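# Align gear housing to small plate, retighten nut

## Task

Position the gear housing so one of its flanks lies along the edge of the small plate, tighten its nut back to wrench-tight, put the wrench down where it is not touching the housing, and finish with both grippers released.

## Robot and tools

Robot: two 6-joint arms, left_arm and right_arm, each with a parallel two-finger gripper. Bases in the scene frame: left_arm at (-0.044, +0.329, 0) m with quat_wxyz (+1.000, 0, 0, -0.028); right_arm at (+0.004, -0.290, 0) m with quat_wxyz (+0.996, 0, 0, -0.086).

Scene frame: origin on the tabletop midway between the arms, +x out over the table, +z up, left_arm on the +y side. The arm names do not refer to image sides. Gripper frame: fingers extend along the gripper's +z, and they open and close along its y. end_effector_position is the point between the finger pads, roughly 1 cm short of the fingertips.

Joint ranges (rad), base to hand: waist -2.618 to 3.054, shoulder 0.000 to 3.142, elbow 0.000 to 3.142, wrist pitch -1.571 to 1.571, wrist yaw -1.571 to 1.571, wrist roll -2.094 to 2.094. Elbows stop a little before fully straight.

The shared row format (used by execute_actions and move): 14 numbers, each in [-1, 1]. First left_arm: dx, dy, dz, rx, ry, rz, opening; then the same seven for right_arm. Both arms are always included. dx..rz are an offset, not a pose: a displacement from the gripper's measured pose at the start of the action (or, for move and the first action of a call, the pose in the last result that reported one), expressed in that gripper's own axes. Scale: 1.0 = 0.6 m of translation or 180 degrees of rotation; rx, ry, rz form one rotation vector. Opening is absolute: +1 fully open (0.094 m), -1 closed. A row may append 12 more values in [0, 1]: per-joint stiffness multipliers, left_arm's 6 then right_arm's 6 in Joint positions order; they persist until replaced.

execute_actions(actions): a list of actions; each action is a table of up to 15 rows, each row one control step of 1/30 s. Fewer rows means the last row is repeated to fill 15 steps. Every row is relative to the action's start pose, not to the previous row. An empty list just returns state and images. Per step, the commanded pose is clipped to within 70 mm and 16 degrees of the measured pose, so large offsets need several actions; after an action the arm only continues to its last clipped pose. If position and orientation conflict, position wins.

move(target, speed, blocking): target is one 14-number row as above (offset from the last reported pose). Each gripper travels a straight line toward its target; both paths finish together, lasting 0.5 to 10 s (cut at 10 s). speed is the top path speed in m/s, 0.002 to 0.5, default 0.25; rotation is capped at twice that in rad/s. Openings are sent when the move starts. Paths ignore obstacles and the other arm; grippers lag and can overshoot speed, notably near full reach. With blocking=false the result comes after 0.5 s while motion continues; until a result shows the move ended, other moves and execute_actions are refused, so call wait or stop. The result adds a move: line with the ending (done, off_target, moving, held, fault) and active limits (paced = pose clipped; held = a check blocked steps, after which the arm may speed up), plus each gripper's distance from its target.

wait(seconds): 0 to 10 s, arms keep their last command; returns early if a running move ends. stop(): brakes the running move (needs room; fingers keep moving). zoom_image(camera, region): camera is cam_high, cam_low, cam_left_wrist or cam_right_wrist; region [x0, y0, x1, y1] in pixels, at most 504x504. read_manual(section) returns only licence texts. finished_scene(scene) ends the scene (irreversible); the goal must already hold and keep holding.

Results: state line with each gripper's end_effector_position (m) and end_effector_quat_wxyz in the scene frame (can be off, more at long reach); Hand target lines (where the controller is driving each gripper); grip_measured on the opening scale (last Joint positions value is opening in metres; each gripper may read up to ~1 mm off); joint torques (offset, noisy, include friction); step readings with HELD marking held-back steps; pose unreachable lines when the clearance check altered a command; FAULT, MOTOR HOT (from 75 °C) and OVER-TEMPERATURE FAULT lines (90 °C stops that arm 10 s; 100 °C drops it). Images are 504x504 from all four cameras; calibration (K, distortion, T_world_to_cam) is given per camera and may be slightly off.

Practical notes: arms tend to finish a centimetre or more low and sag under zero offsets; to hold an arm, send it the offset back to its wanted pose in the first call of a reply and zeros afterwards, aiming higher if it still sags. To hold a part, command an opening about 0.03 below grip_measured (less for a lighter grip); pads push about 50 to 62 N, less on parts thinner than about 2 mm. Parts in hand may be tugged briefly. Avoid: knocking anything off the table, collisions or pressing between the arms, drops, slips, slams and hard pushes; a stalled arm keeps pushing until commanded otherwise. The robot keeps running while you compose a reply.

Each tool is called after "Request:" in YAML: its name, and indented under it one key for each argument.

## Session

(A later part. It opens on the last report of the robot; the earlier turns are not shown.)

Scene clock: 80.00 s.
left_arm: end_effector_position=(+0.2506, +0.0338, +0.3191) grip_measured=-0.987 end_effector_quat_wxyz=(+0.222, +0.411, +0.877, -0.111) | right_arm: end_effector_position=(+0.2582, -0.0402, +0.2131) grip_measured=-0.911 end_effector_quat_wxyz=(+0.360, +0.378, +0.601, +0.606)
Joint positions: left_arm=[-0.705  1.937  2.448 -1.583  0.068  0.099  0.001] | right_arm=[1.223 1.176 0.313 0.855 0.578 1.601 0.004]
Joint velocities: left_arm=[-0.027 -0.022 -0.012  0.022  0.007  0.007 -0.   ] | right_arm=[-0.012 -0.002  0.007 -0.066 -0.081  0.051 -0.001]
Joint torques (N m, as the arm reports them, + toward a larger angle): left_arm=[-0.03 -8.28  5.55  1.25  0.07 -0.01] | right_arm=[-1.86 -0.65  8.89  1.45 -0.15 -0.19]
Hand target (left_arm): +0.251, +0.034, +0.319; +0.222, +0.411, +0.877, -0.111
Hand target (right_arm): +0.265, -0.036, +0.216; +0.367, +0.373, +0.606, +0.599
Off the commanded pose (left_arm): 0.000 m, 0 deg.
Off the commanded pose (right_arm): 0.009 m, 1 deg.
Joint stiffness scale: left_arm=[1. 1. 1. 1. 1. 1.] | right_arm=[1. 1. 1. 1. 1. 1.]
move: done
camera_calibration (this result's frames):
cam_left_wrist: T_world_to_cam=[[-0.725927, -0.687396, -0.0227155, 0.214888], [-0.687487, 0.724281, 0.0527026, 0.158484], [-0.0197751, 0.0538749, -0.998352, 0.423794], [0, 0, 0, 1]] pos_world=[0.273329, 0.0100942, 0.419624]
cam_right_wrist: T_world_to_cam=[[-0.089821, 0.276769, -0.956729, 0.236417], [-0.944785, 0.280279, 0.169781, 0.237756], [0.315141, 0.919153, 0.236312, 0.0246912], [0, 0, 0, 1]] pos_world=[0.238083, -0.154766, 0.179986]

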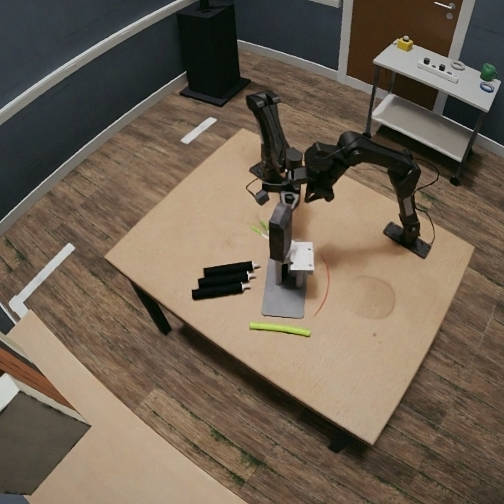

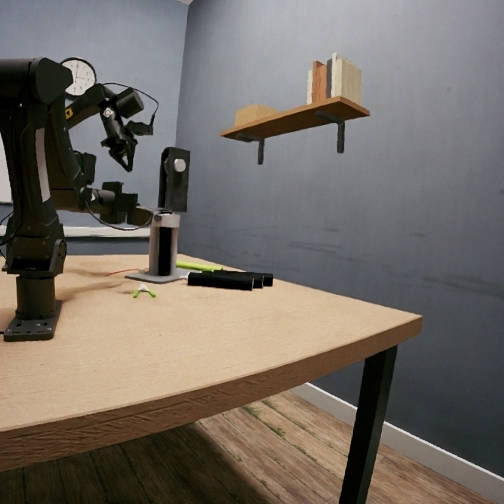

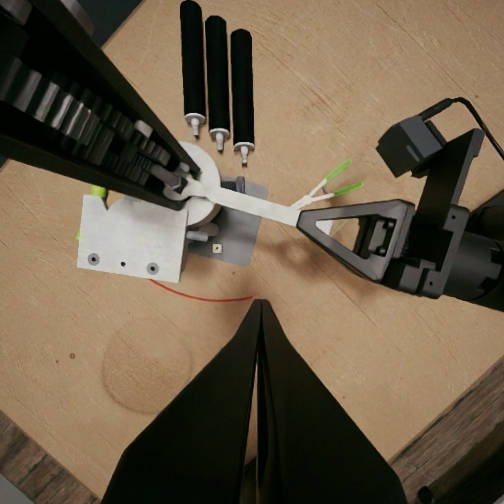

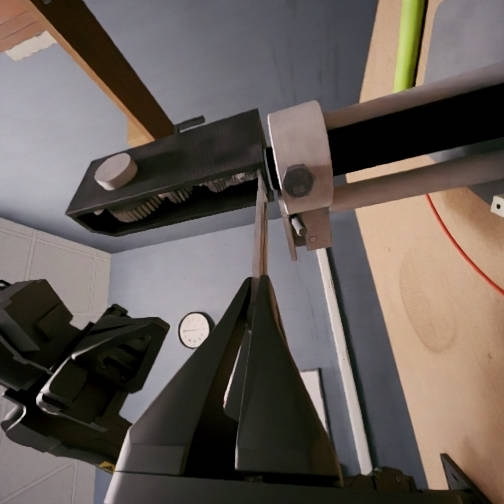

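Engaging. Seat further, then try CCW 10°.

Request:
move:
  target: [0,0,0,0,0,0,-1,-0.002,0.005,0.018,0,0,0,-1]
  speed: 0.012

Request:
move:
  target: [0,0,0,0,0,0,-1,-0.036,0,0.008,0,0.055,0,-1]
  speed: 0.03

Request:
zoom_image:
  camera: "cam_left_wrist"
  region: [150, 150, 230, 220]

Scene clock: 81.30 s.
left_arm: end_effector_position=(+0.2506, +0.0338, +0.3191) grip_measured=-0.987 end_effector_quat_wxyz=(+0.222, +0.411, +0.877, -0.111) | right_arm: end_effector_position=(+0.2588, -0.0402, +0.2134) grip_measured=-0.911 end_effector_quat_wxyz=(+0.358, +0.378, +0.600, +0.607)
Joint positions: left_arm=[-0.705  1.937  2.448 -1.583  0.068  0.099  0.001] | right_arm=[1.218 1.176 0.313 0.856 0.571 1.604 0.004]
Joint velocities: left_arm=[ 0.017 -0.002  0.002 -0.007  0.037 -0.037  0.   ] | right_arm=[-0.002 -0.007  0.002 -0.007  0.007  0.007 -0.   ]
Joint torques (N m, as the arm reports them, + toward a larger angle): left_arm=[-0.15 -8.34  5.57  1.2   0.08  0.  ] | right_arm=[-2.86 -0.13  8.94  1.56 -0.25 -0.03]
Hand target (left_arm): +0.251, +0.034, +0.319; +0.222, +0.411, +0.877, -0.111
Hand target (right_arm): +0.268, -0.037, +0.216; +0.360, +0.378, +0.601, +0.606
Off the commanded pose (left_arm): 0.000 m, 0 deg.
Off the commanded pose (right_arm): 0.011 m, 0 deg.
Joint stiffness scale: left_arm=[1. 1. 1. 1. 1. 1.] | right_arm=[1. 1. 1. 1. 1. 1.]
move: off_target (right_arm)
camera_calibration (this result's frames):
cam_left_wrist: T_world_to_cam=[[-0.725927, -0.687396, -0.0227155, 0.214888], [-0.687487, 0.724281, 0.0527026, 0.158484], [-0.0197751, 0.0538749, -0.998352, 0.423794], [0, 0, 0, 1]] pos_world=[0.273329, 0.0100942, 0.419624]
cam_right_wrist: T_world_to_cam=[[-0.0912326, 0.279779, -0.95572, 0.236992], [-0.945404, 0.277193, 0.171394, 0.238005], [0.312871, 0.919178, 0.239215, 0.0244523], [0, 0, 0, 1]] pos_world=[0.238982, -0.154755, 0.179856]

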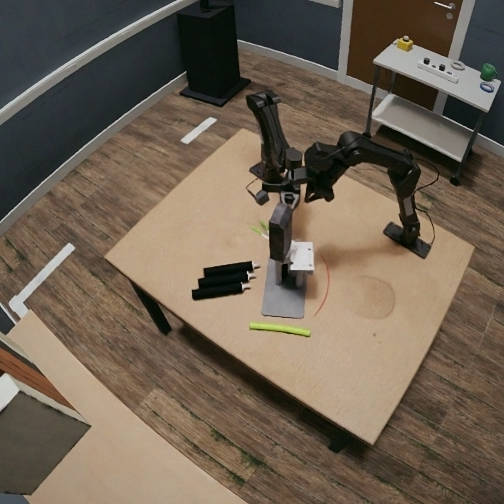

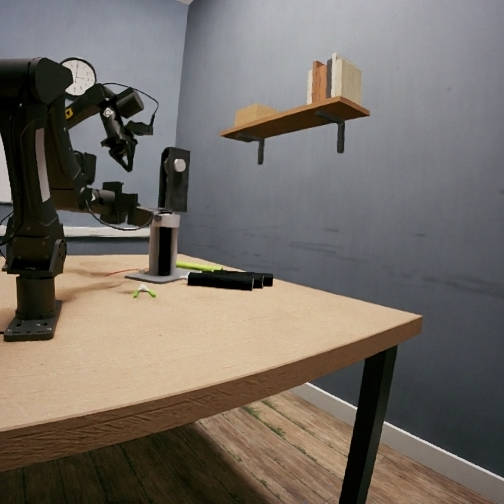

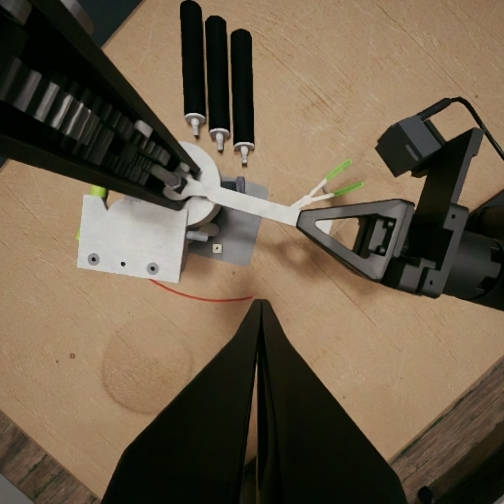

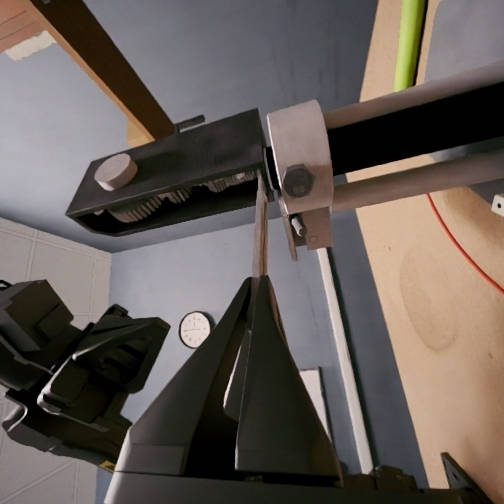

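Scene clock: 84.40 s.
left_arm: end_effector_position=(+0.2506, +0.0338, +0.3191) grip_measured=-0.987 end_effector_quat_wxyz=(+0.222, +0.411, +0.877, -0.111) | right_arm: end_effector_position=(+0.2602, -0.0408, +0.2133) grip_measured=-0.911 end_effector_quat_wxyz=(+0.279, +0.297, +0.640, +0.652)
Joint positions: left_arm=[-0.705  1.937  2.448 -1.583  0.068  0.099  0.001] | right_arm=[0.979 1.101 0.263 0.842 0.075 1.601 0.004]
Joint velocities: left_arm=[-0.007  0.012 -0.017 -0.022 -0.051  0.066 -0.   ] | right_arm=[-0.032 -0.007 -0.002  0.007  0.022 -0.081  0.001]
Joint torques (N m, as the arm reports them, + toward a larger angle): left_arm=[ 0.03 -8.21  5.48  1.24  0.04  0.  ] | right_arm=[-2.78 -2.68  6.52  1.47  0.64 -0.01]
Hand target (left_arm): +0.251, +0.034, +0.319; +0.222, +0.411, +0.877, -0.111
Hand target (right_arm): +0.272, -0.056, +0.213; +0.306, +0.323, +0.630, +0.637
Off the commanded pose (left_arm): 0.000 m, 0 deg.
Off the commanded pose (right_arm): 0.021 m, 5 deg.
Joint stiffness scale: left_arm=[1. 1. 1. 1. 1. 1.] | right_arm=[1. 1. 1. 1. 1. 1.]
move: off_target (right_arm)
camera_calibration (this result's frames):
cam_left_wrist: T_world_to_cam=[[-0.725927, -0.687396, -0.0227155, 0.214888], [-0.687487, 0.724281, 0.0527026, 0.158484], [-0.0197751, 0.0538749, -0.998352, 0.423794], [0, 0, 0, 1]] pos_world=[0.273329, 0.0100942, 0.419624]
cam_right_wrist: T_world_to_cam=[[-0.151961, 0.255853, -0.954697, 0.251856], [-0.986036, 0.0273325, 0.164274, 0.24142], [0.0681243, 0.966329, 0.248127, 0.0882755], [0, 0, 0, 1]] pos_world=[0.270307, -0.15634, 0.178884]

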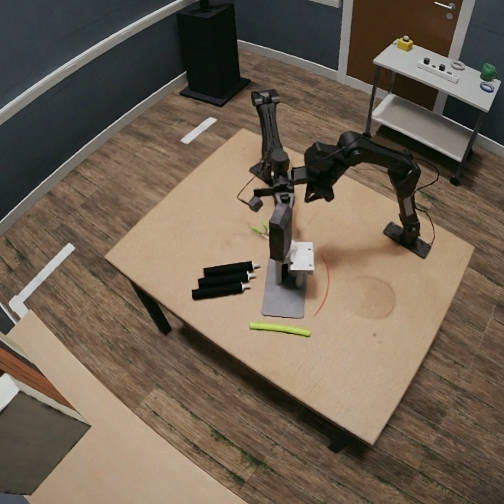

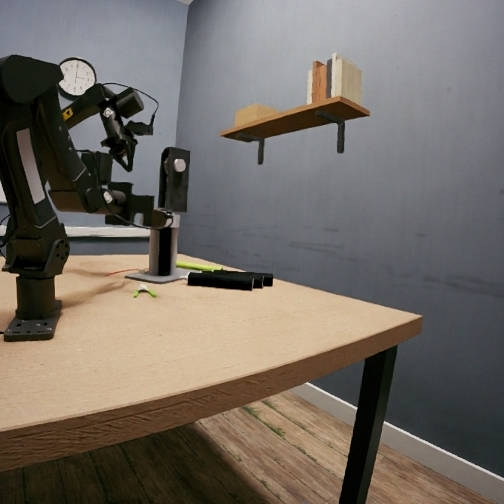

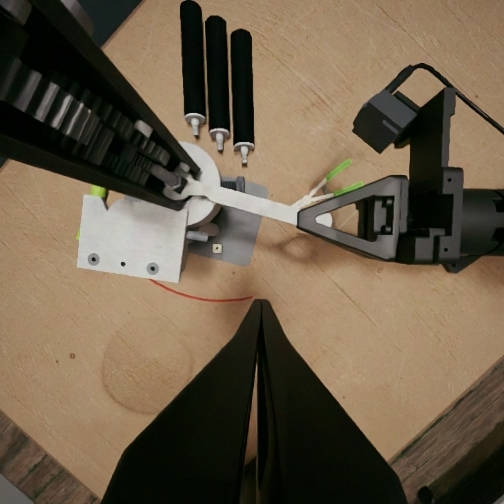

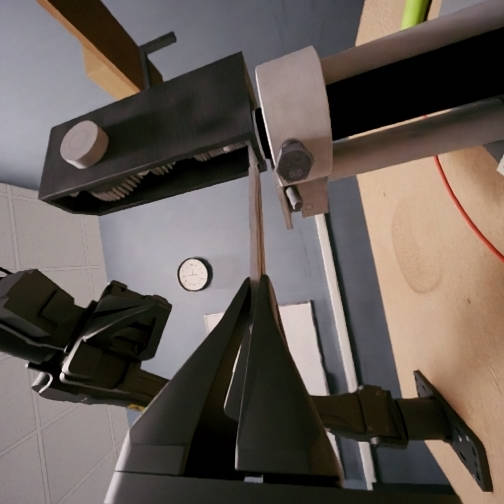

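Region (150, 150, 230, 220) of cam_left_wrist's 504x504 image, scaled by 6.300, with more detail than that image has; it fills the top 441 rows of this view, and the rest is white.

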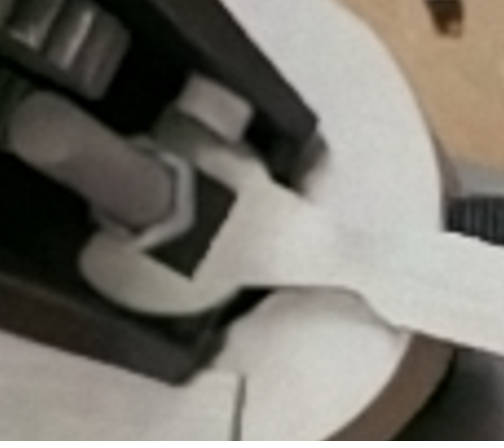

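Request:
move:
  target: [0,0,0,0,0,0,-1,0.012,0.004,0.018,0,0,0,-1]
  speed: 0.012

Request:
zoom_image:
  camera: "cam_left_wrist"
  region: [150, 150, 230, 220]

Scene clock: 85.90 s.
left_arm: end_effector_position=(+0.2506, +0.0338, +0.3191) grip_measured=-0.987 end_effector_quat_wxyz=(+0.222, +0.411, +0.877, -0.111) | right_arm: end_effector_position=(+0.2598, -0.0368, +0.2121) grip_measured=-0.911 end_effector_quat_wxyz=(+0.283, +0.300, +0.636, +0.652)
Joint positions: left_arm=[-0.705  1.937  2.448 -1.583  0.068  0.099  0.001] | right_arm=[1.006 1.132 0.263 0.88  0.114 1.601 0.004]
Joint velocities: left_arm=[ 0.002 -0.012 -0.007 -0.007 -0.051  0.066  0.001] | right_arm=[ 0.002  0.002 -0.002  0.007 -0.007 -0.051 -0.   ]
Joint torques (N m, as the arm reports them, + toward a larger angle): left_arm=[-0.02 -8.31  5.49  1.23  0.05 -0.01] | right_arm=[ 0.77 -0.44  9.5   1.46 -0.06  0.02]
Hand target (left_arm): +0.251, +0.034, +0.319; +0.222, +0.411, +0.877, -0.111
Hand target (right_arm): +0.263, -0.029, +0.216; +0.279, +0.297, +0.640, +0.652
Off the commanded pose (left_arm): 0.000 m, 0 deg.
Off the commanded pose (right_arm): 0.010 m, 1 deg.
Joint stiffness scale: left_arm=[1. 1. 1. 1. 1. 1.] | right_arm=[1. 1. 1. 1. 1. 1.]
move: done
camera_calibration (this result's frames):
cam_left_wrist: T_world_to_cam=[[-0.725927, -0.687396, -0.0227155, 0.214888], [-0.687487, 0.724281, 0.0527026, 0.158484], [-0.0197751, 0.0538749, -0.998352, 0.423794], [0, 0, 0, 1]] pos_world=[0.273329, 0.0100942, 0.419624]
cam_right_wrist: T_world_to_cam=[[-0.145098, 0.262229, -0.954035, 0.24786], [-0.986358, 0.0374367, 0.160304, 0.242406], [0.0777523, 0.964279, 0.25322, 0.0810341], [0, 0, 0, 1]] pos_world=[0.268762, -0.15221, 0.177089]

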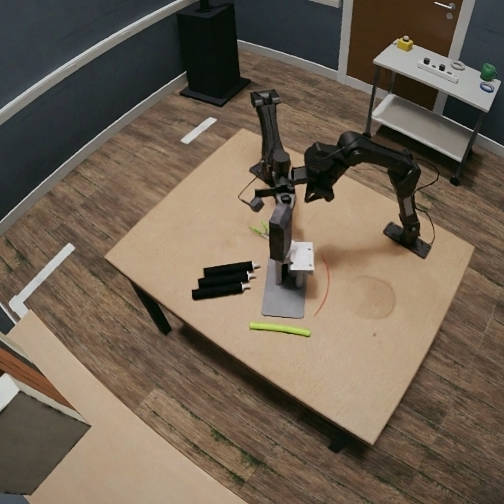

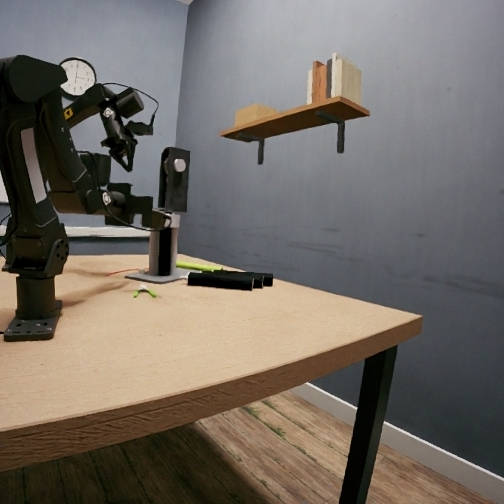

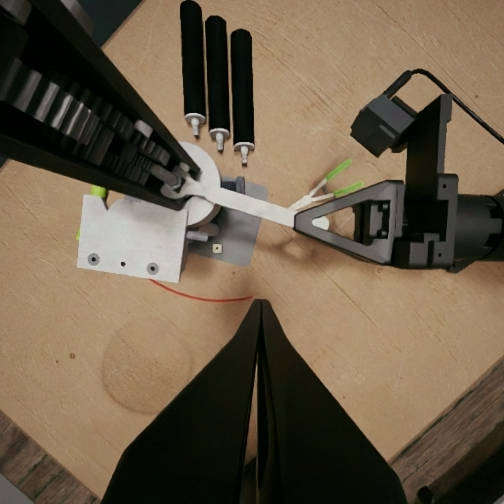

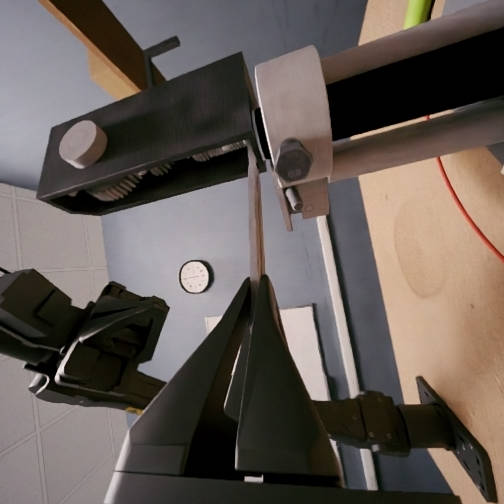

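Region (150, 150, 230, 220) of cam_left_wrist's 504x504 image, scaled by 6.300, with more detail than that image has; it fills the top 441 rows of this view, and the rest is white.

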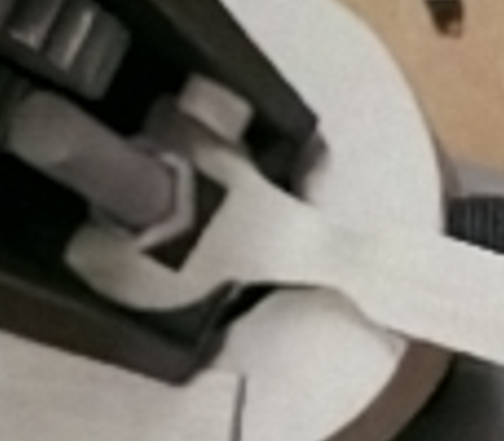

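Better seated. Push harder CCW.

Request:
move:
  target: [0,0,0,0,0,0,-1,-0.075,0.004,-0.005,0,-0.02,0,-1]
  speed: 0.02

Request:
zoom_image:
  camera: "cam_left_wrist"
  region: [150, 150, 230, 220]

Scene clock: 88.47 s.
left_arm: end_effector_position=(+0.2506, +0.0338, +0.3191) grip_measured=-0.987 end_effector_quat_wxyz=(+0.222, +0.411, +0.877, -0.111) | right_arm: end_effector_position=(+0.2657, -0.0448, +0.2123) grip_measured=-0.911 end_effector_quat_wxyz=(+0.254, +0.269, +0.649, +0.665)
Joint positions: left_arm=[-0.705  1.937  2.448 -1.583  0.068  0.099  0.001] | right_arm=[ 0.862  1.124  0.259  0.877 -0.123  1.601  0.004]
Joint velocities: left_arm=[-0.017 -0.002  0.002  0.051 -0.022  0.037 -0.   ] | right_arm=[-0.012  0.002 -0.002 -0.022 -0.081 -0.022 -0.   ]
Joint torques (N m, as the arm reports them, + toward a larger angle): left_arm=[-0.03 -8.22  5.54  1.26  0.04  0.01] | right_arm=[-3.77 -3.71  5.94  1.45  1.3   0.  ]
Hand target (left_arm): +0.251, +0.034, +0.319; +0.222, +0.411, +0.877, -0.111
Hand target (right_arm): +0.285, -0.072, +0.213; +0.303, +0.318, +0.627, +0.644
Off the commanded pose (left_arm): 0.000 m, 0 deg.
Off the commanded pose (right_arm): 0.035 m, 9 deg.
Joint stiffness scale: left_arm=[1. 1. 1. 1. 1. 1.] | right_arm=[1. 1. 1. 1. 1. 1.]
move: off_target (right_arm)
camera_calibration (this result's frames):
cam_left_wrist: T_world_to_cam=[[-0.725927, -0.687396, -0.0227155, 0.214888], [-0.687487, 0.724281, 0.0527026, 0.158484], [-0.0197751, 0.0538749, -0.998352, 0.423794], [0, 0, 0, 1]] pos_world=[0.273329, 0.0100942, 0.419624]
cam_right_wrist: T_world_to_cam=[[-0.165857, 0.246726, -0.954787, 0.256047], [-0.986079, -0.0530791, 0.157577, 0.244928], [-0.0118008, 0.967631, 0.252095, 0.1124], [0, 0, 0, 1]] pos_world=[0.285312, -0.158935, 0.17754]

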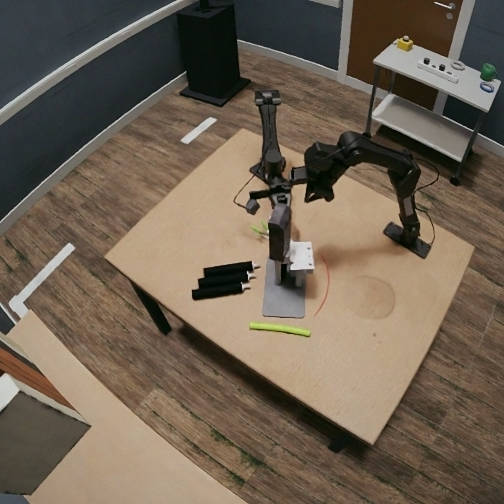

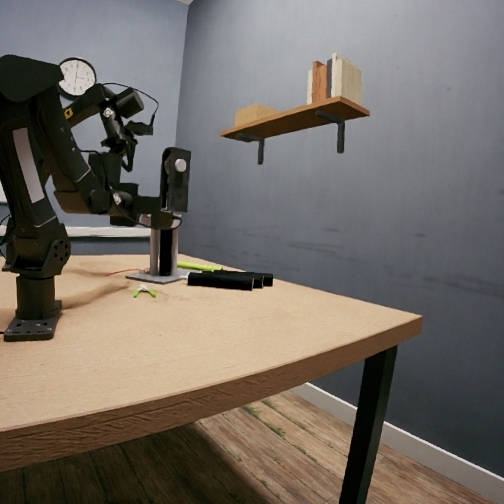

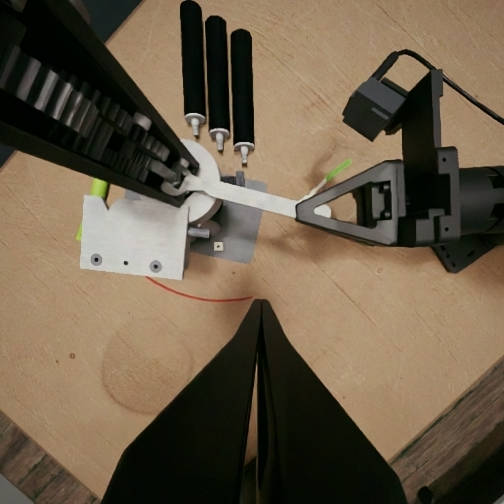

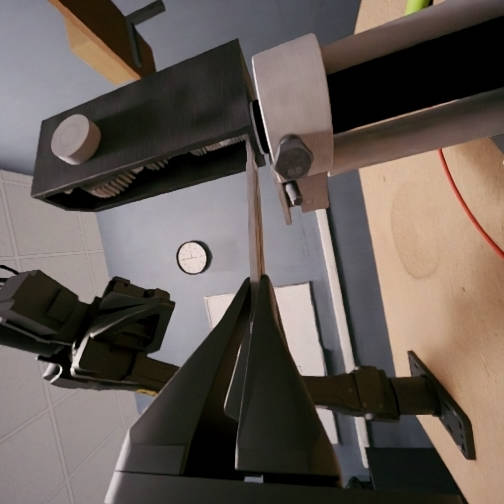

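Region (150, 150, 230, 220) of cam_left_wrist's 504x504 image, scaled by 6.300, with more detail than that image has; it fills the top 441 rows of this view, and the rest is white.

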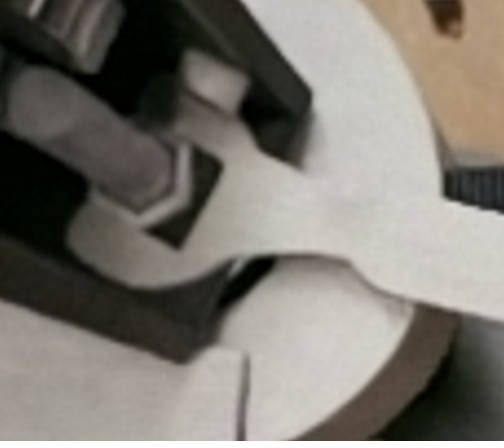

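Request:
move:
  target: [0.177,0.197,0.14,0,-0.345,0,-1,0,0,0,0,0,0,-1]
  speed: 0.2

Request:
move:
  target: [0,0,0,0,0,0.5,0.5,0,0,0,0,0,0,-1]
  speed: 0.5

Scene clock: 92.37 s.
left_arm: end_effector_position=(+0.3122, +0.1445, +0.1943) grip_measured=-0.987 end_effector_quat_wxyz=(+0.644, +0.297, +0.637, -0.301) | right_arm: end_effector_position=(+0.2649, -0.0440, +0.2123) grip_measured=-0.911 end_effector_quat_wxyz=(+0.252, +0.267, +0.650, +0.665)
Joint positions: left_arm=[-0.145  1.541  0.441  1.114  0.673 -0.01   0.001] | right_arm=[ 0.863  1.124  0.259  0.877 -0.128  1.601  0.004]
Joint velocities: left_arm=[-0.017  0.007  0.007 -0.007  0.007 -0.007 -0.   ] | right_arm=[ 0.002 -0.007  0.007 -0.022 -0.037 -0.022 -0.   ]
Joint torques (N m, as the arm reports them, + toward a larger angle): left_arm=[ 0.59 -4.84  4.6   1.96  0.13 -0.1 ] | right_arm=[-0.05 -2.02  6.48  1.63  0.07  0.01]
Hand target (left_arm): +0.311, +0.146, +0.192; +0.644, +0.296, +0.637, -0.303
Hand target (right_arm): +0.266, -0.045, +0.212; +0.254, +0.269, +0.649, +0.665
Off the commanded pose (left_arm): 0.007 m, 1 deg.
Off the commanded pose (right_arm): 0.001 m, 0 deg.
Joint stiffness scale: left_arm=[1. 1. 1. 1. 1. 1.] | right_arm=[1. 1. 1. 1. 1. 1.]
move: done
camera_calibration (this result's frames):
cam_left_wrist: T_world_to_cam=[[-0.724804, -0.687581, 0.0434986, 0.319691], [-0.383892, 0.350634, -0.854215, 0.262698], [0.57209, -0.635836, -0.518098, 0.116024], [0, 0, 0, 1]] pos_world=[0.266185, 0.201475, 0.270607]
cam_right_wrist: T_world_to_cam=[[-0.167228, 0.245727, -0.954805, 0.256033], [-0.985766, -0.0587127, 0.157541, 0.243828], [-0.0173471, 0.967559, 0.252048, 0.113088], [0, 0, 0, 1]] pos_world=[0.285135, -0.158018, 0.177545]

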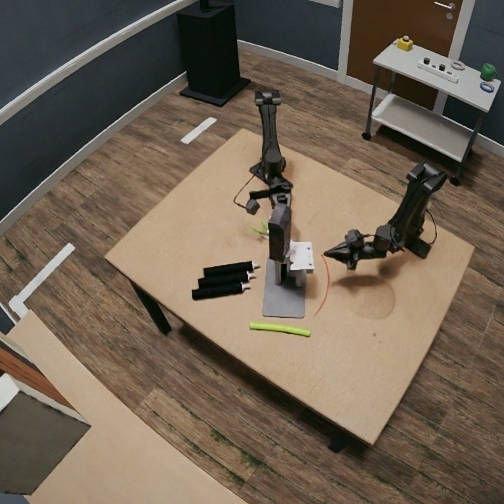

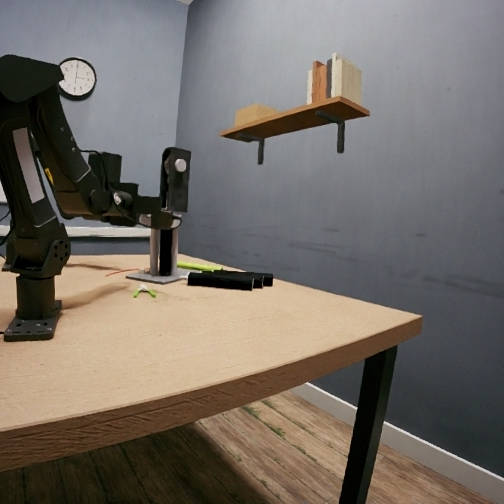

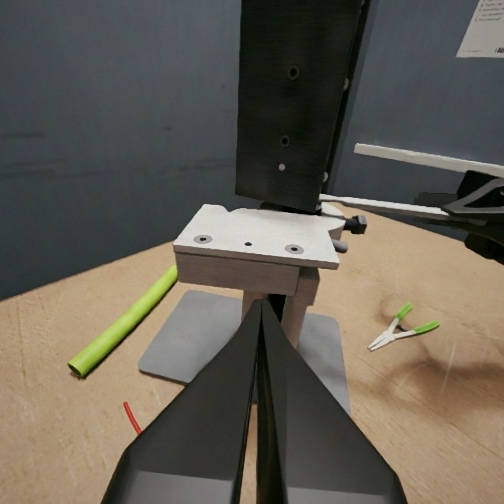

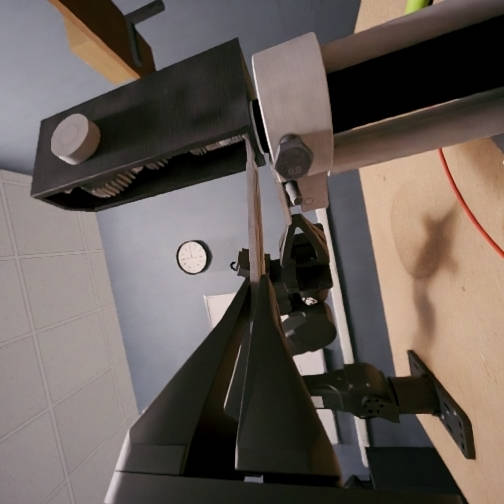

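Scene clock: 94.70 s.
left_arm: end_effector_position=(+0.3122, +0.1445, +0.1949) grip_measured=+0.498 end_effector_quat_wxyz=(+0.669, +0.660, +0.240, +0.243) | right_arm: end_effector_position=(+0.2649, -0.0440, +0.2123) grip_measured=-0.911 end_effector_quat_wxyz=(+0.252, +0.267, +0.650, +0.665)
Joint positions: left_arm=[-0.145  1.541  0.441  1.117  0.673  1.56   0.07 ] | right_arm=[ 0.863  1.124  0.259  0.877 -0.128  1.601  0.004]
Joint velocities: left_arm=[-0.037  0.012  0.002 -0.037 -0.007  0.022 -0.   ] | right_arm=[ 0.017 -0.002 -0.002 -0.007  0.022  0.051  0.   ]
Joint torques (N m, as the arm reports them, + toward a larger angle): left_arm=[-0.04 -5.17  5.64  1.77  0.02  0.07] | right_arm=[ 0.05 -2.    6.42  1.64  0.    0.  ]
Hand target (left_arm): +0.312, +0.144, +0.194; +0.668, +0.661, +0.241, +0.242
Hand target (right_arm): +0.265, -0.044, +0.212; +0.252, +0.267, +0.650, +0.665
Off the commanded pose (left_arm): 0.001 m, 0 deg.
Off the commanded pose (right_arm): 0.000 m, 0 deg.
Joint stiffness scale: left_arm=[1. 1. 1. 1. 1. 1.] | right_arm=[1. 1. 1. 1. 1. 1.]
move: done
camera_calibration (this result's frames):
cam_left_wrist: T_world_to_cam=[[0.0163353, -0.0848339, -0.996261, 0.203842], [0.31436, 0.946303, -0.0754254, -0.192637], [0.949163, -0.311953, 0.0421265, -0.157365], [0, 0, 0, 1]] pos_world=[0.206593, 0.150496, 0.19518]
cam_right_wrist: T_world_to_cam=[[-0.167228, 0.245727, -0.954805, 0.256033], [-0.985766, -0.0587127, 0.157541, 0.243828], [-0.0173471, 0.967559, 0.252048, 0.113088], [0, 0, 0, 1]] pos_world=[0.285135, -0.158018, 0.177545]

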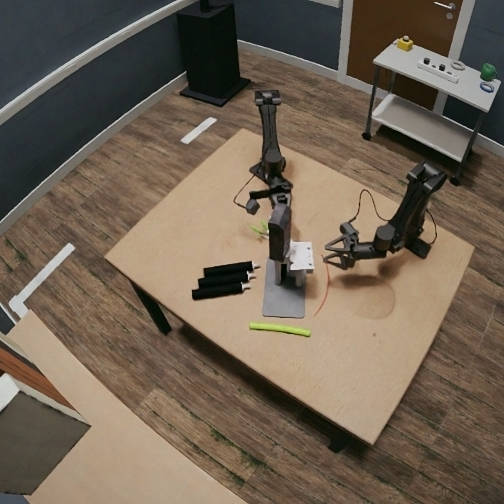

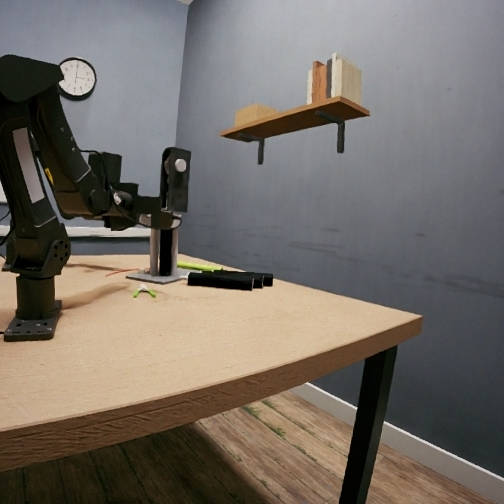

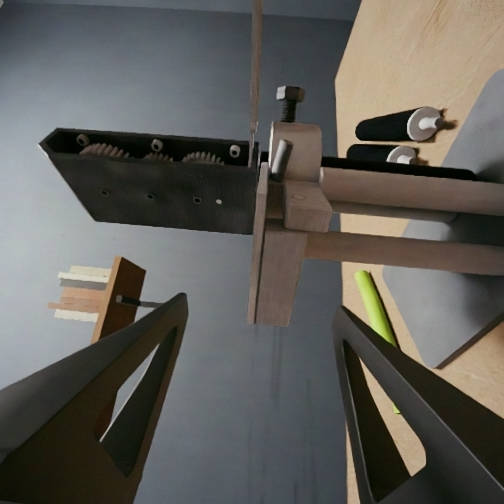

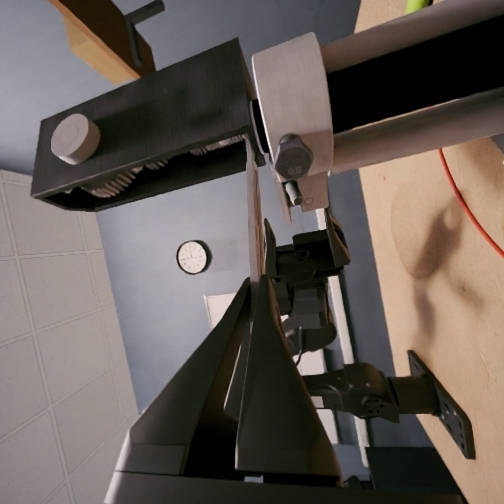

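Request:
move:
  target: [-0.04,-0.035,0.095,0,0,0,0.5,0,0,0,0,0,0,-1]
  speed: 0.05

Scene clock: 96.37 s.
left_arm: end_effector_position=(+0.3204, +0.0991, +0.1666) grip_measured=+0.498 end_effector_quat_wxyz=(+0.665, +0.663, +0.245, +0.242) | right_arm: end_effector_position=(+0.2660, -0.0450, +0.2124) grip_measured=-0.911 end_effector_quat_wxyz=(+0.255, +0.270, +0.649, +0.665)
Joint positions: left_arm=[-0.31   1.728  0.482  1.247  0.501  1.565  0.07 ] | right_arm=[ 0.863  1.124  0.259  0.877 -0.119  1.601  0.004]
Joint velocities: left_arm=[-0.012  0.022 -0.002  0.051  0.066 -0.066  0.001] | right_arm=[-0.007  0.002 -0.002  0.007  0.022 -0.125 -0.001]
Joint torques (N m, as the arm reports them, + toward a larger angle): left_arm=[-2.97 -4.63 10.36  1.64 -0.11 -0.03] | right_arm=[ 0.07 -2.01  6.43  1.64 -0.1   0.01]
Hand target (left_arm): +0.329, +0.085, +0.175; +0.670, +0.660, +0.240, +0.243
Hand target (right_arm): +0.265, -0.044, +0.212; +0.252, +0.267, +0.650, +0.665
Off the commanded pose (left_arm): 0.019 m, 1 deg.
Off the commanded pose (right_arm): 0.001 m, 0 deg.
Joint stiffness scale: left_arm=[1. 1. 1. 1. 1. 1.] | right_arm=[1. 1. 1. 1. 1. 1.]
move: off_target (left_arm)
camera_calibration (this result's frames):
cam_left_wrist: T_world_to_cam=[[0.00525924, -0.0783715, -0.99691, 0.174652], [0.306952, 0.948923, -0.0729797, -0.152729], [0.95171, -0.30562, 0.0290469, -0.177315], [0, 0, 0, 1]] pos_world=[0.214715, 0.104424, 0.168117]
cam_right_wrist: T_world_to_cam=[[-0.165208, 0.247682, -0.954652, 0.256077], [-0.986216, -0.0505357, 0.157559, 0.245308], [-0.00921939, 0.967522, 0.252617, 0.111792], [0, 0, 0, 1]] pos_world=[0.285263, -0.159191, 0.177574]

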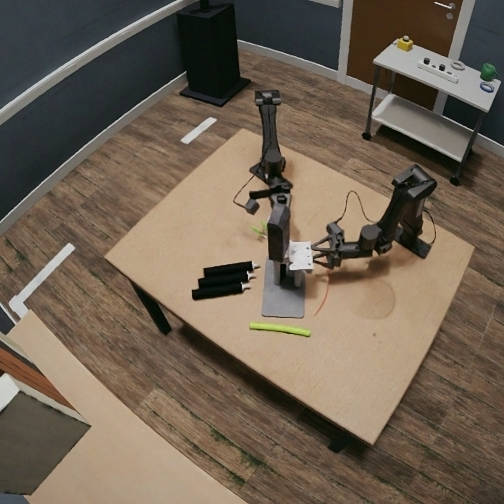

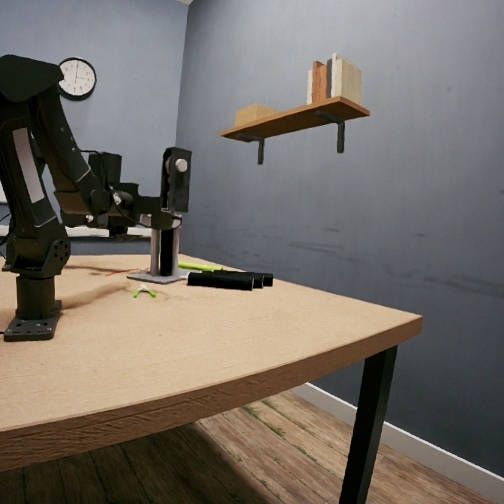

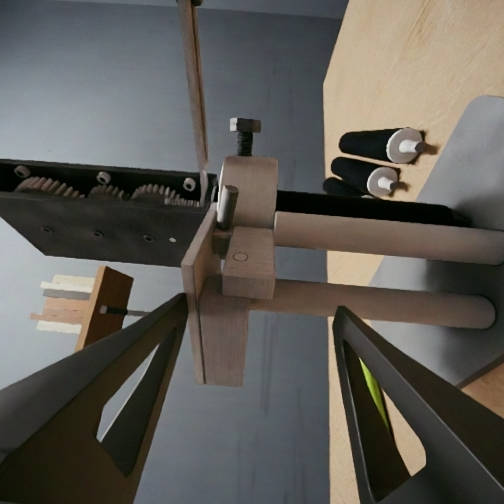

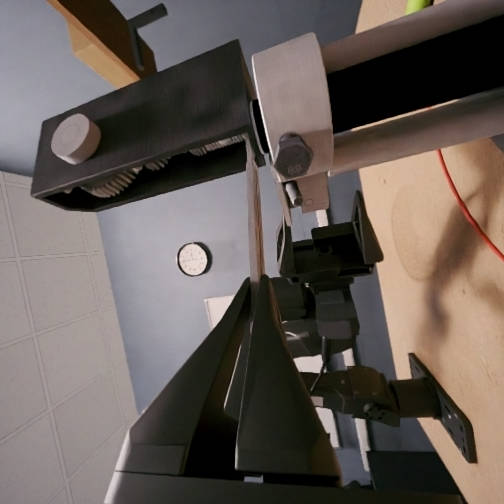

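Request:
move:
  target: [0,0.035,-0.004,0,0,0,0.6,0,0,0,0,0,0,-1]
  speed: 0.04

Request:
move:
  target: [0,0.012,0.04,0,0,0,0.6,0,0,0,0,0,0,-1]
  speed: 0.04

Request:
move:
  target: [0,0,0,0,0,0,-0.6,0,0,0,0,0,0,-1]

Scene clock: 97.57 s.
left_arm: end_effector_position=(+0.3157, +0.1017, +0.1718) grip_measured=+0.598 end_effector_quat_wxyz=(+0.655, +0.672, +0.256, +0.233) | right_arm: end_effector_position=(+0.2660, -0.0450, +0.2124) grip_measured=-0.911 end_effector_quat_wxyz=(+0.254, +0.271, +0.648, +0.665)
Joint positions: left_arm=[-0.308  1.645  0.478  1.129  0.502  1.567  0.075] | right_arm=[ 0.863  1.124  0.259  0.877 -0.119  1.602  0.004]
Joint velocities: left_arm=[-0.012 -0.022  0.007 -0.022 -0.051 -0.022  0.001] | right_arm=[-0.017 -0.007 -0.007  0.022 -0.022  0.007 -0.001]
Joint torques (N m, as the arm reports them, + toward a larger angle): left_arm=[ 0.39 -7.47  7.11  1.81  0.07 -0.01] | right_arm=[ 0.03 -1.98  6.4   1.64 -0.01 -0.01]
Hand target (left_arm): +0.318, +0.101, +0.188; +0.665, +0.663, +0.245, +0.242
Hand target (right_arm): +0.266, -0.045, +0.212; +0.254, +0.270, +0.649, +0.665
Off the commanded pose (left_arm): 0.016 m, 2 deg.
Off the commanded pose (right_arm): 0.000 m, 0 deg.
Joint stiffness scale: left_arm=[1. 1. 1. 1. 1. 1.] | right_arm=[1. 1. 1. 1. 1. 1.]
move: off_target (left_arm)
camera_calibration (this result's frames):
cam_left_wrist: T_world_to_cam=[[-0.0294111, -0.0637199, -0.997534, 0.189584], [0.303403, 0.950313, -0.069649, -0.152898], [0.952408, -0.304704, -0.00861697, -0.166042], [0, 0, 0, 1]] pos_world=[0.210105, 0.106787, 0.177037]
cam_right_wrist: T_world_to_cam=[[-0.165647, 0.248249, -0.954428, 0.256192], [-0.986147, -0.0502528, 0.158081, 0.245238], [-0.00871931, 0.967392, 0.253134, 0.111589], [0, 0, 0, 1]] pos_world=[0.285251, -0.159226, 0.177503]

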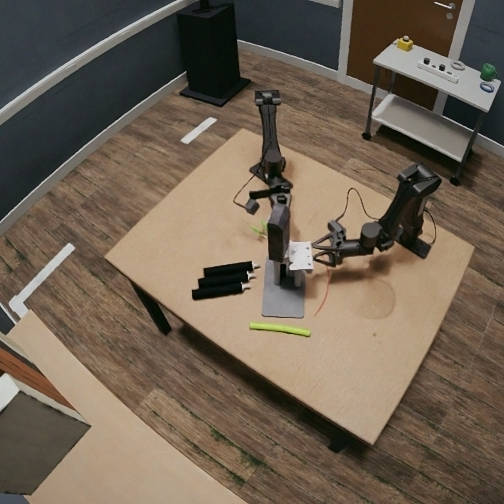

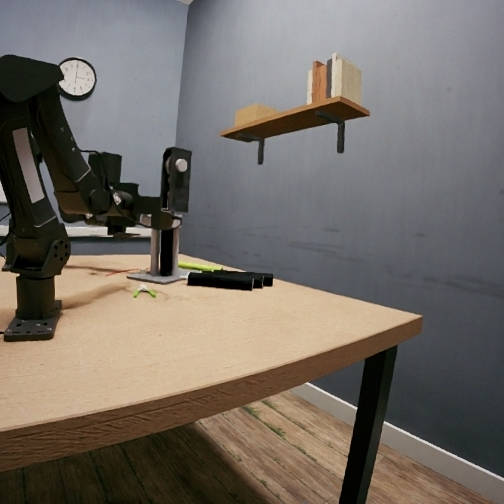

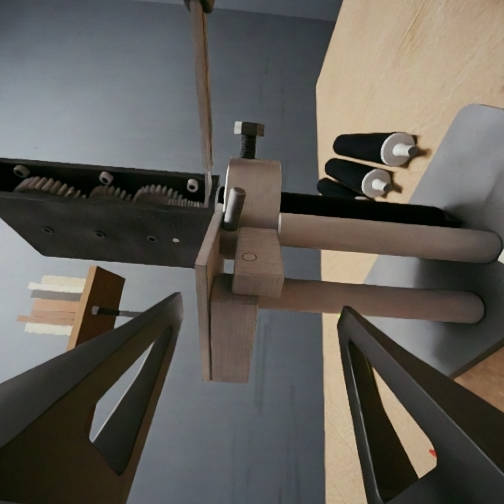

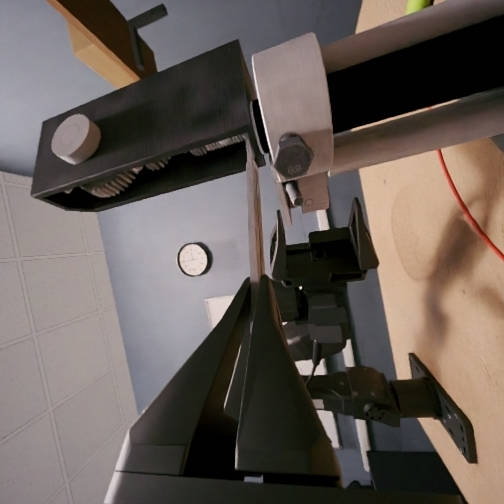

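Scene clock: 98.50 s.
left_arm: end_effector_position=(+0.3255, +0.0880, +0.1695) grip_measured=+0.598 end_effector_quat_wxyz=(+0.650, +0.677, +0.260, +0.228) | right_arm: end_effector_position=(+0.2660, -0.0450, +0.2124) grip_measured=-0.911 end_effector_quat_wxyz=(+0.254, +0.271, +0.648, +0.665)
Joint positions: left_arm=[-0.342  1.683  0.538  1.087  0.468  1.567  0.075] | right_arm=[ 0.863  1.124  0.259  0.877 -0.119  1.602  0.004]
Joint velocities: left_arm=[ 0.002 -0.017 -0.012 -0.051 -0.051  0.022 -0.   ] | right_arm=[-0.002 -0.002  0.002 -0.081 -0.022 -0.007  0.   ]
Joint torques (N m, as the arm reports them, + toward a larger angle): left_arm=[-0.68 -5.95  8.15  1.86 -0.03 -0.03] | right_arm=[ 0.1  -2.01  6.48  1.65  0.01 -0.01]
Hand target (left_arm): +0.331, +0.084, +0.178; +0.655, +0.672, +0.256, +0.233
Hand target (right_arm): +0.266, -0.045, +0.212; +0.254, +0.271, +0.648, +0.665
Off the commanded pose (left_arm): 0.012 m, 1 deg.
Off the commanded pose (right_arm): 0.000 m, 0 deg.
Joint stiffness scale: left_arm=[1. 1. 1. 1. 1. 1.] | right_arm=[1. 1. 1. 1. 1. 1.]
move: off_target (left_arm)
camera_calibration (this result's frames):
cam_left_wrist: T_world_to_cam=[[-0.0472207, -0.0544868, -0.997397, 0.191705], [0.301877, 0.951043, -0.0662465, -0.143186], [0.952177, -0.304219, -0.0284606, -0.176178], [0, 0, 0, 1]] pos_world=[0.220029, 0.0930246, 0.176707]
cam_right_wrist: T_world_to_cam=[[-0.165912, 0.248499, -0.954317, 0.25625], [-0.986103, -0.0502993, 0.15834, 0.245169], [-0.00865409, 0.967325, 0.253391, 0.111514], [0, 0, 0, 1]] pos_world=[0.285241, -0.159217, 0.177467]

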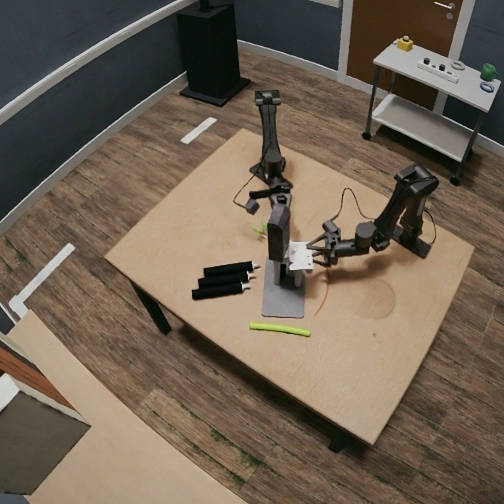

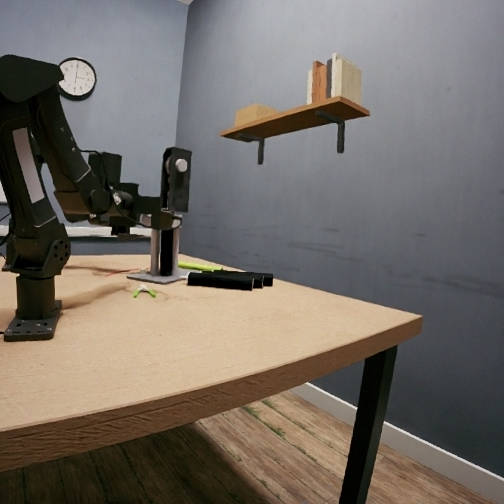

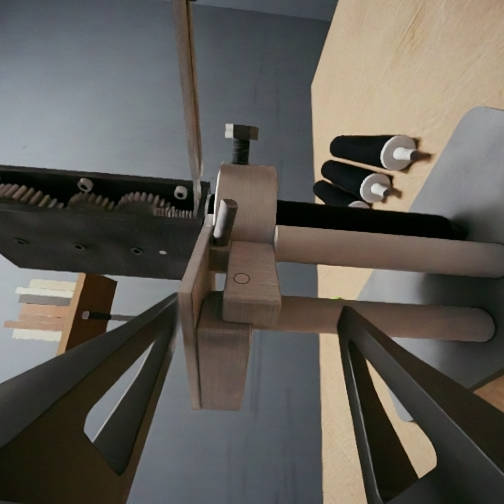

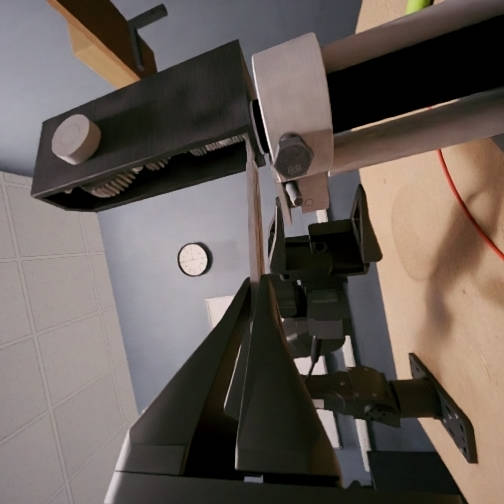

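Scene clock: 99.00 s.
left_arm: end_effector_position=(+0.3262, +0.0880, +0.1816) grip_measured=-0.128 end_effector_quat_wxyz=(+0.661, +0.666, +0.247, +0.243) | right_arm: end_effector_position=(+0.2660, -0.0450, +0.2125) grip_measured=-0.911 end_effector_quat_wxyz=(+0.254, +0.271, +0.648, +0.665)
Joint positions: left_arm=[-0.343  1.679  0.54   1.13   0.465  1.573  0.041] | right_arm=[ 0.863  1.124  0.259  0.878 -0.119  1.603  0.004]
Joint velocities: left_arm=[-0.002  0.007 -0.007  0.022 -0.022  0.007  0.   ] | right_arm=[ 0.017 -0.007 -0.012  0.007  0.007 -0.007  0.   ]
Joint torques (N m, as the arm reports them, + toward a larger angle): left_arm=[-0.01 -5.87  5.35  1.48  0.06 -0.07] | right_arm=[ 0.06 -2.    6.48  1.63  0.    0.  ]
Hand target (left_arm): +0.325, +0.088, +0.169; +0.650, +0.676, +0.260, +0.228
Hand target (right_arm): +0.266, -0.045, +0.213; +0.254, +0.271, +0.648, +0.665
Off the commanded pose (left_arm): 0.012 m, 3 deg.
Off the commanded pose (right_arm): 0.000 m, 0 deg.
Joint stiffness scale: left_arm=[1. 1. 1. 1. 1. 1.] | right_arm=[1. 1. 1. 1. 1. 1.]
move: off_target (left_arm)
camera_calibration (this result's frames):
cam_left_wrist: T_world_to_cam=[[0.00220359, -0.0696074, -0.997572, 0.189018], [0.303122, 0.950687, -0.0656663, -0.143066], [0.952949, -0.302241, 0.0231945, -0.186305], [0, 0, 0, 1]] pos_world=[0.220489, 0.0928587, 0.183486]
cam_right_wrist: T_world_to_cam=[[-0.166161, 0.249232, -0.954083, 0.25639], [-0.986061, -0.0504309, 0.158556, 0.24509], [-0.00859812, 0.96713, 0.254137, 0.111309], [0, 0, 0, 1]] pos_world=[0.285233, -0.15919, 0.177469]

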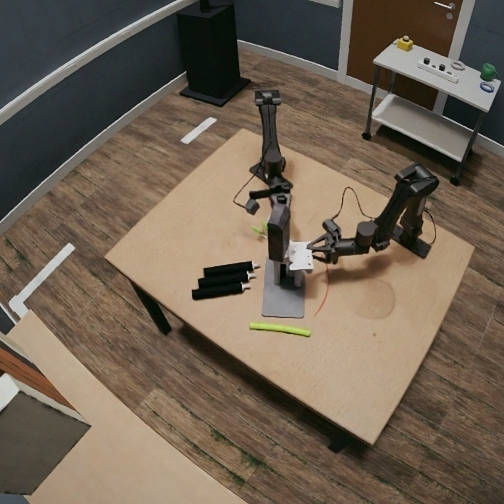

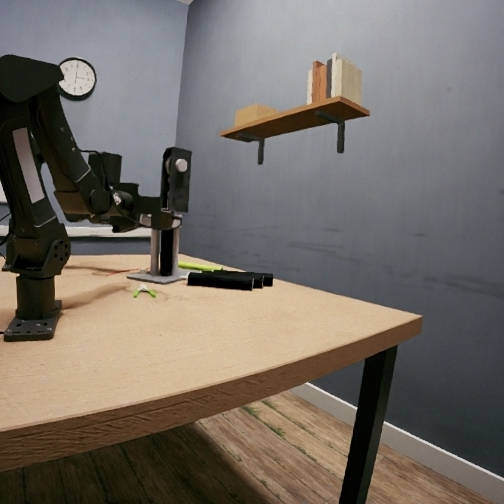

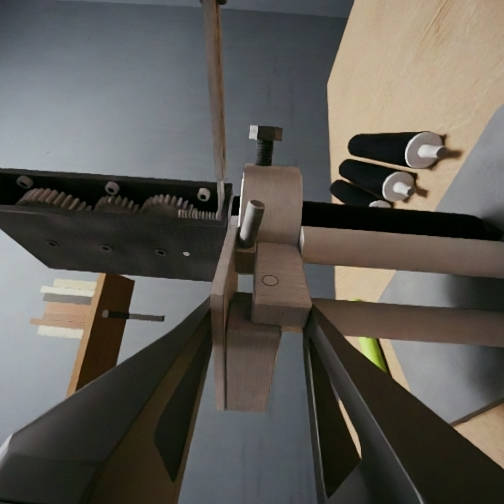

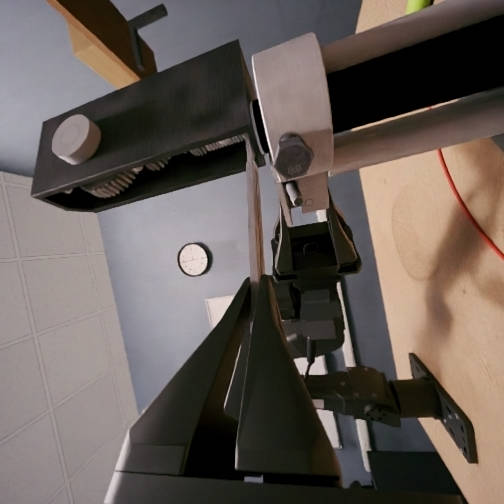

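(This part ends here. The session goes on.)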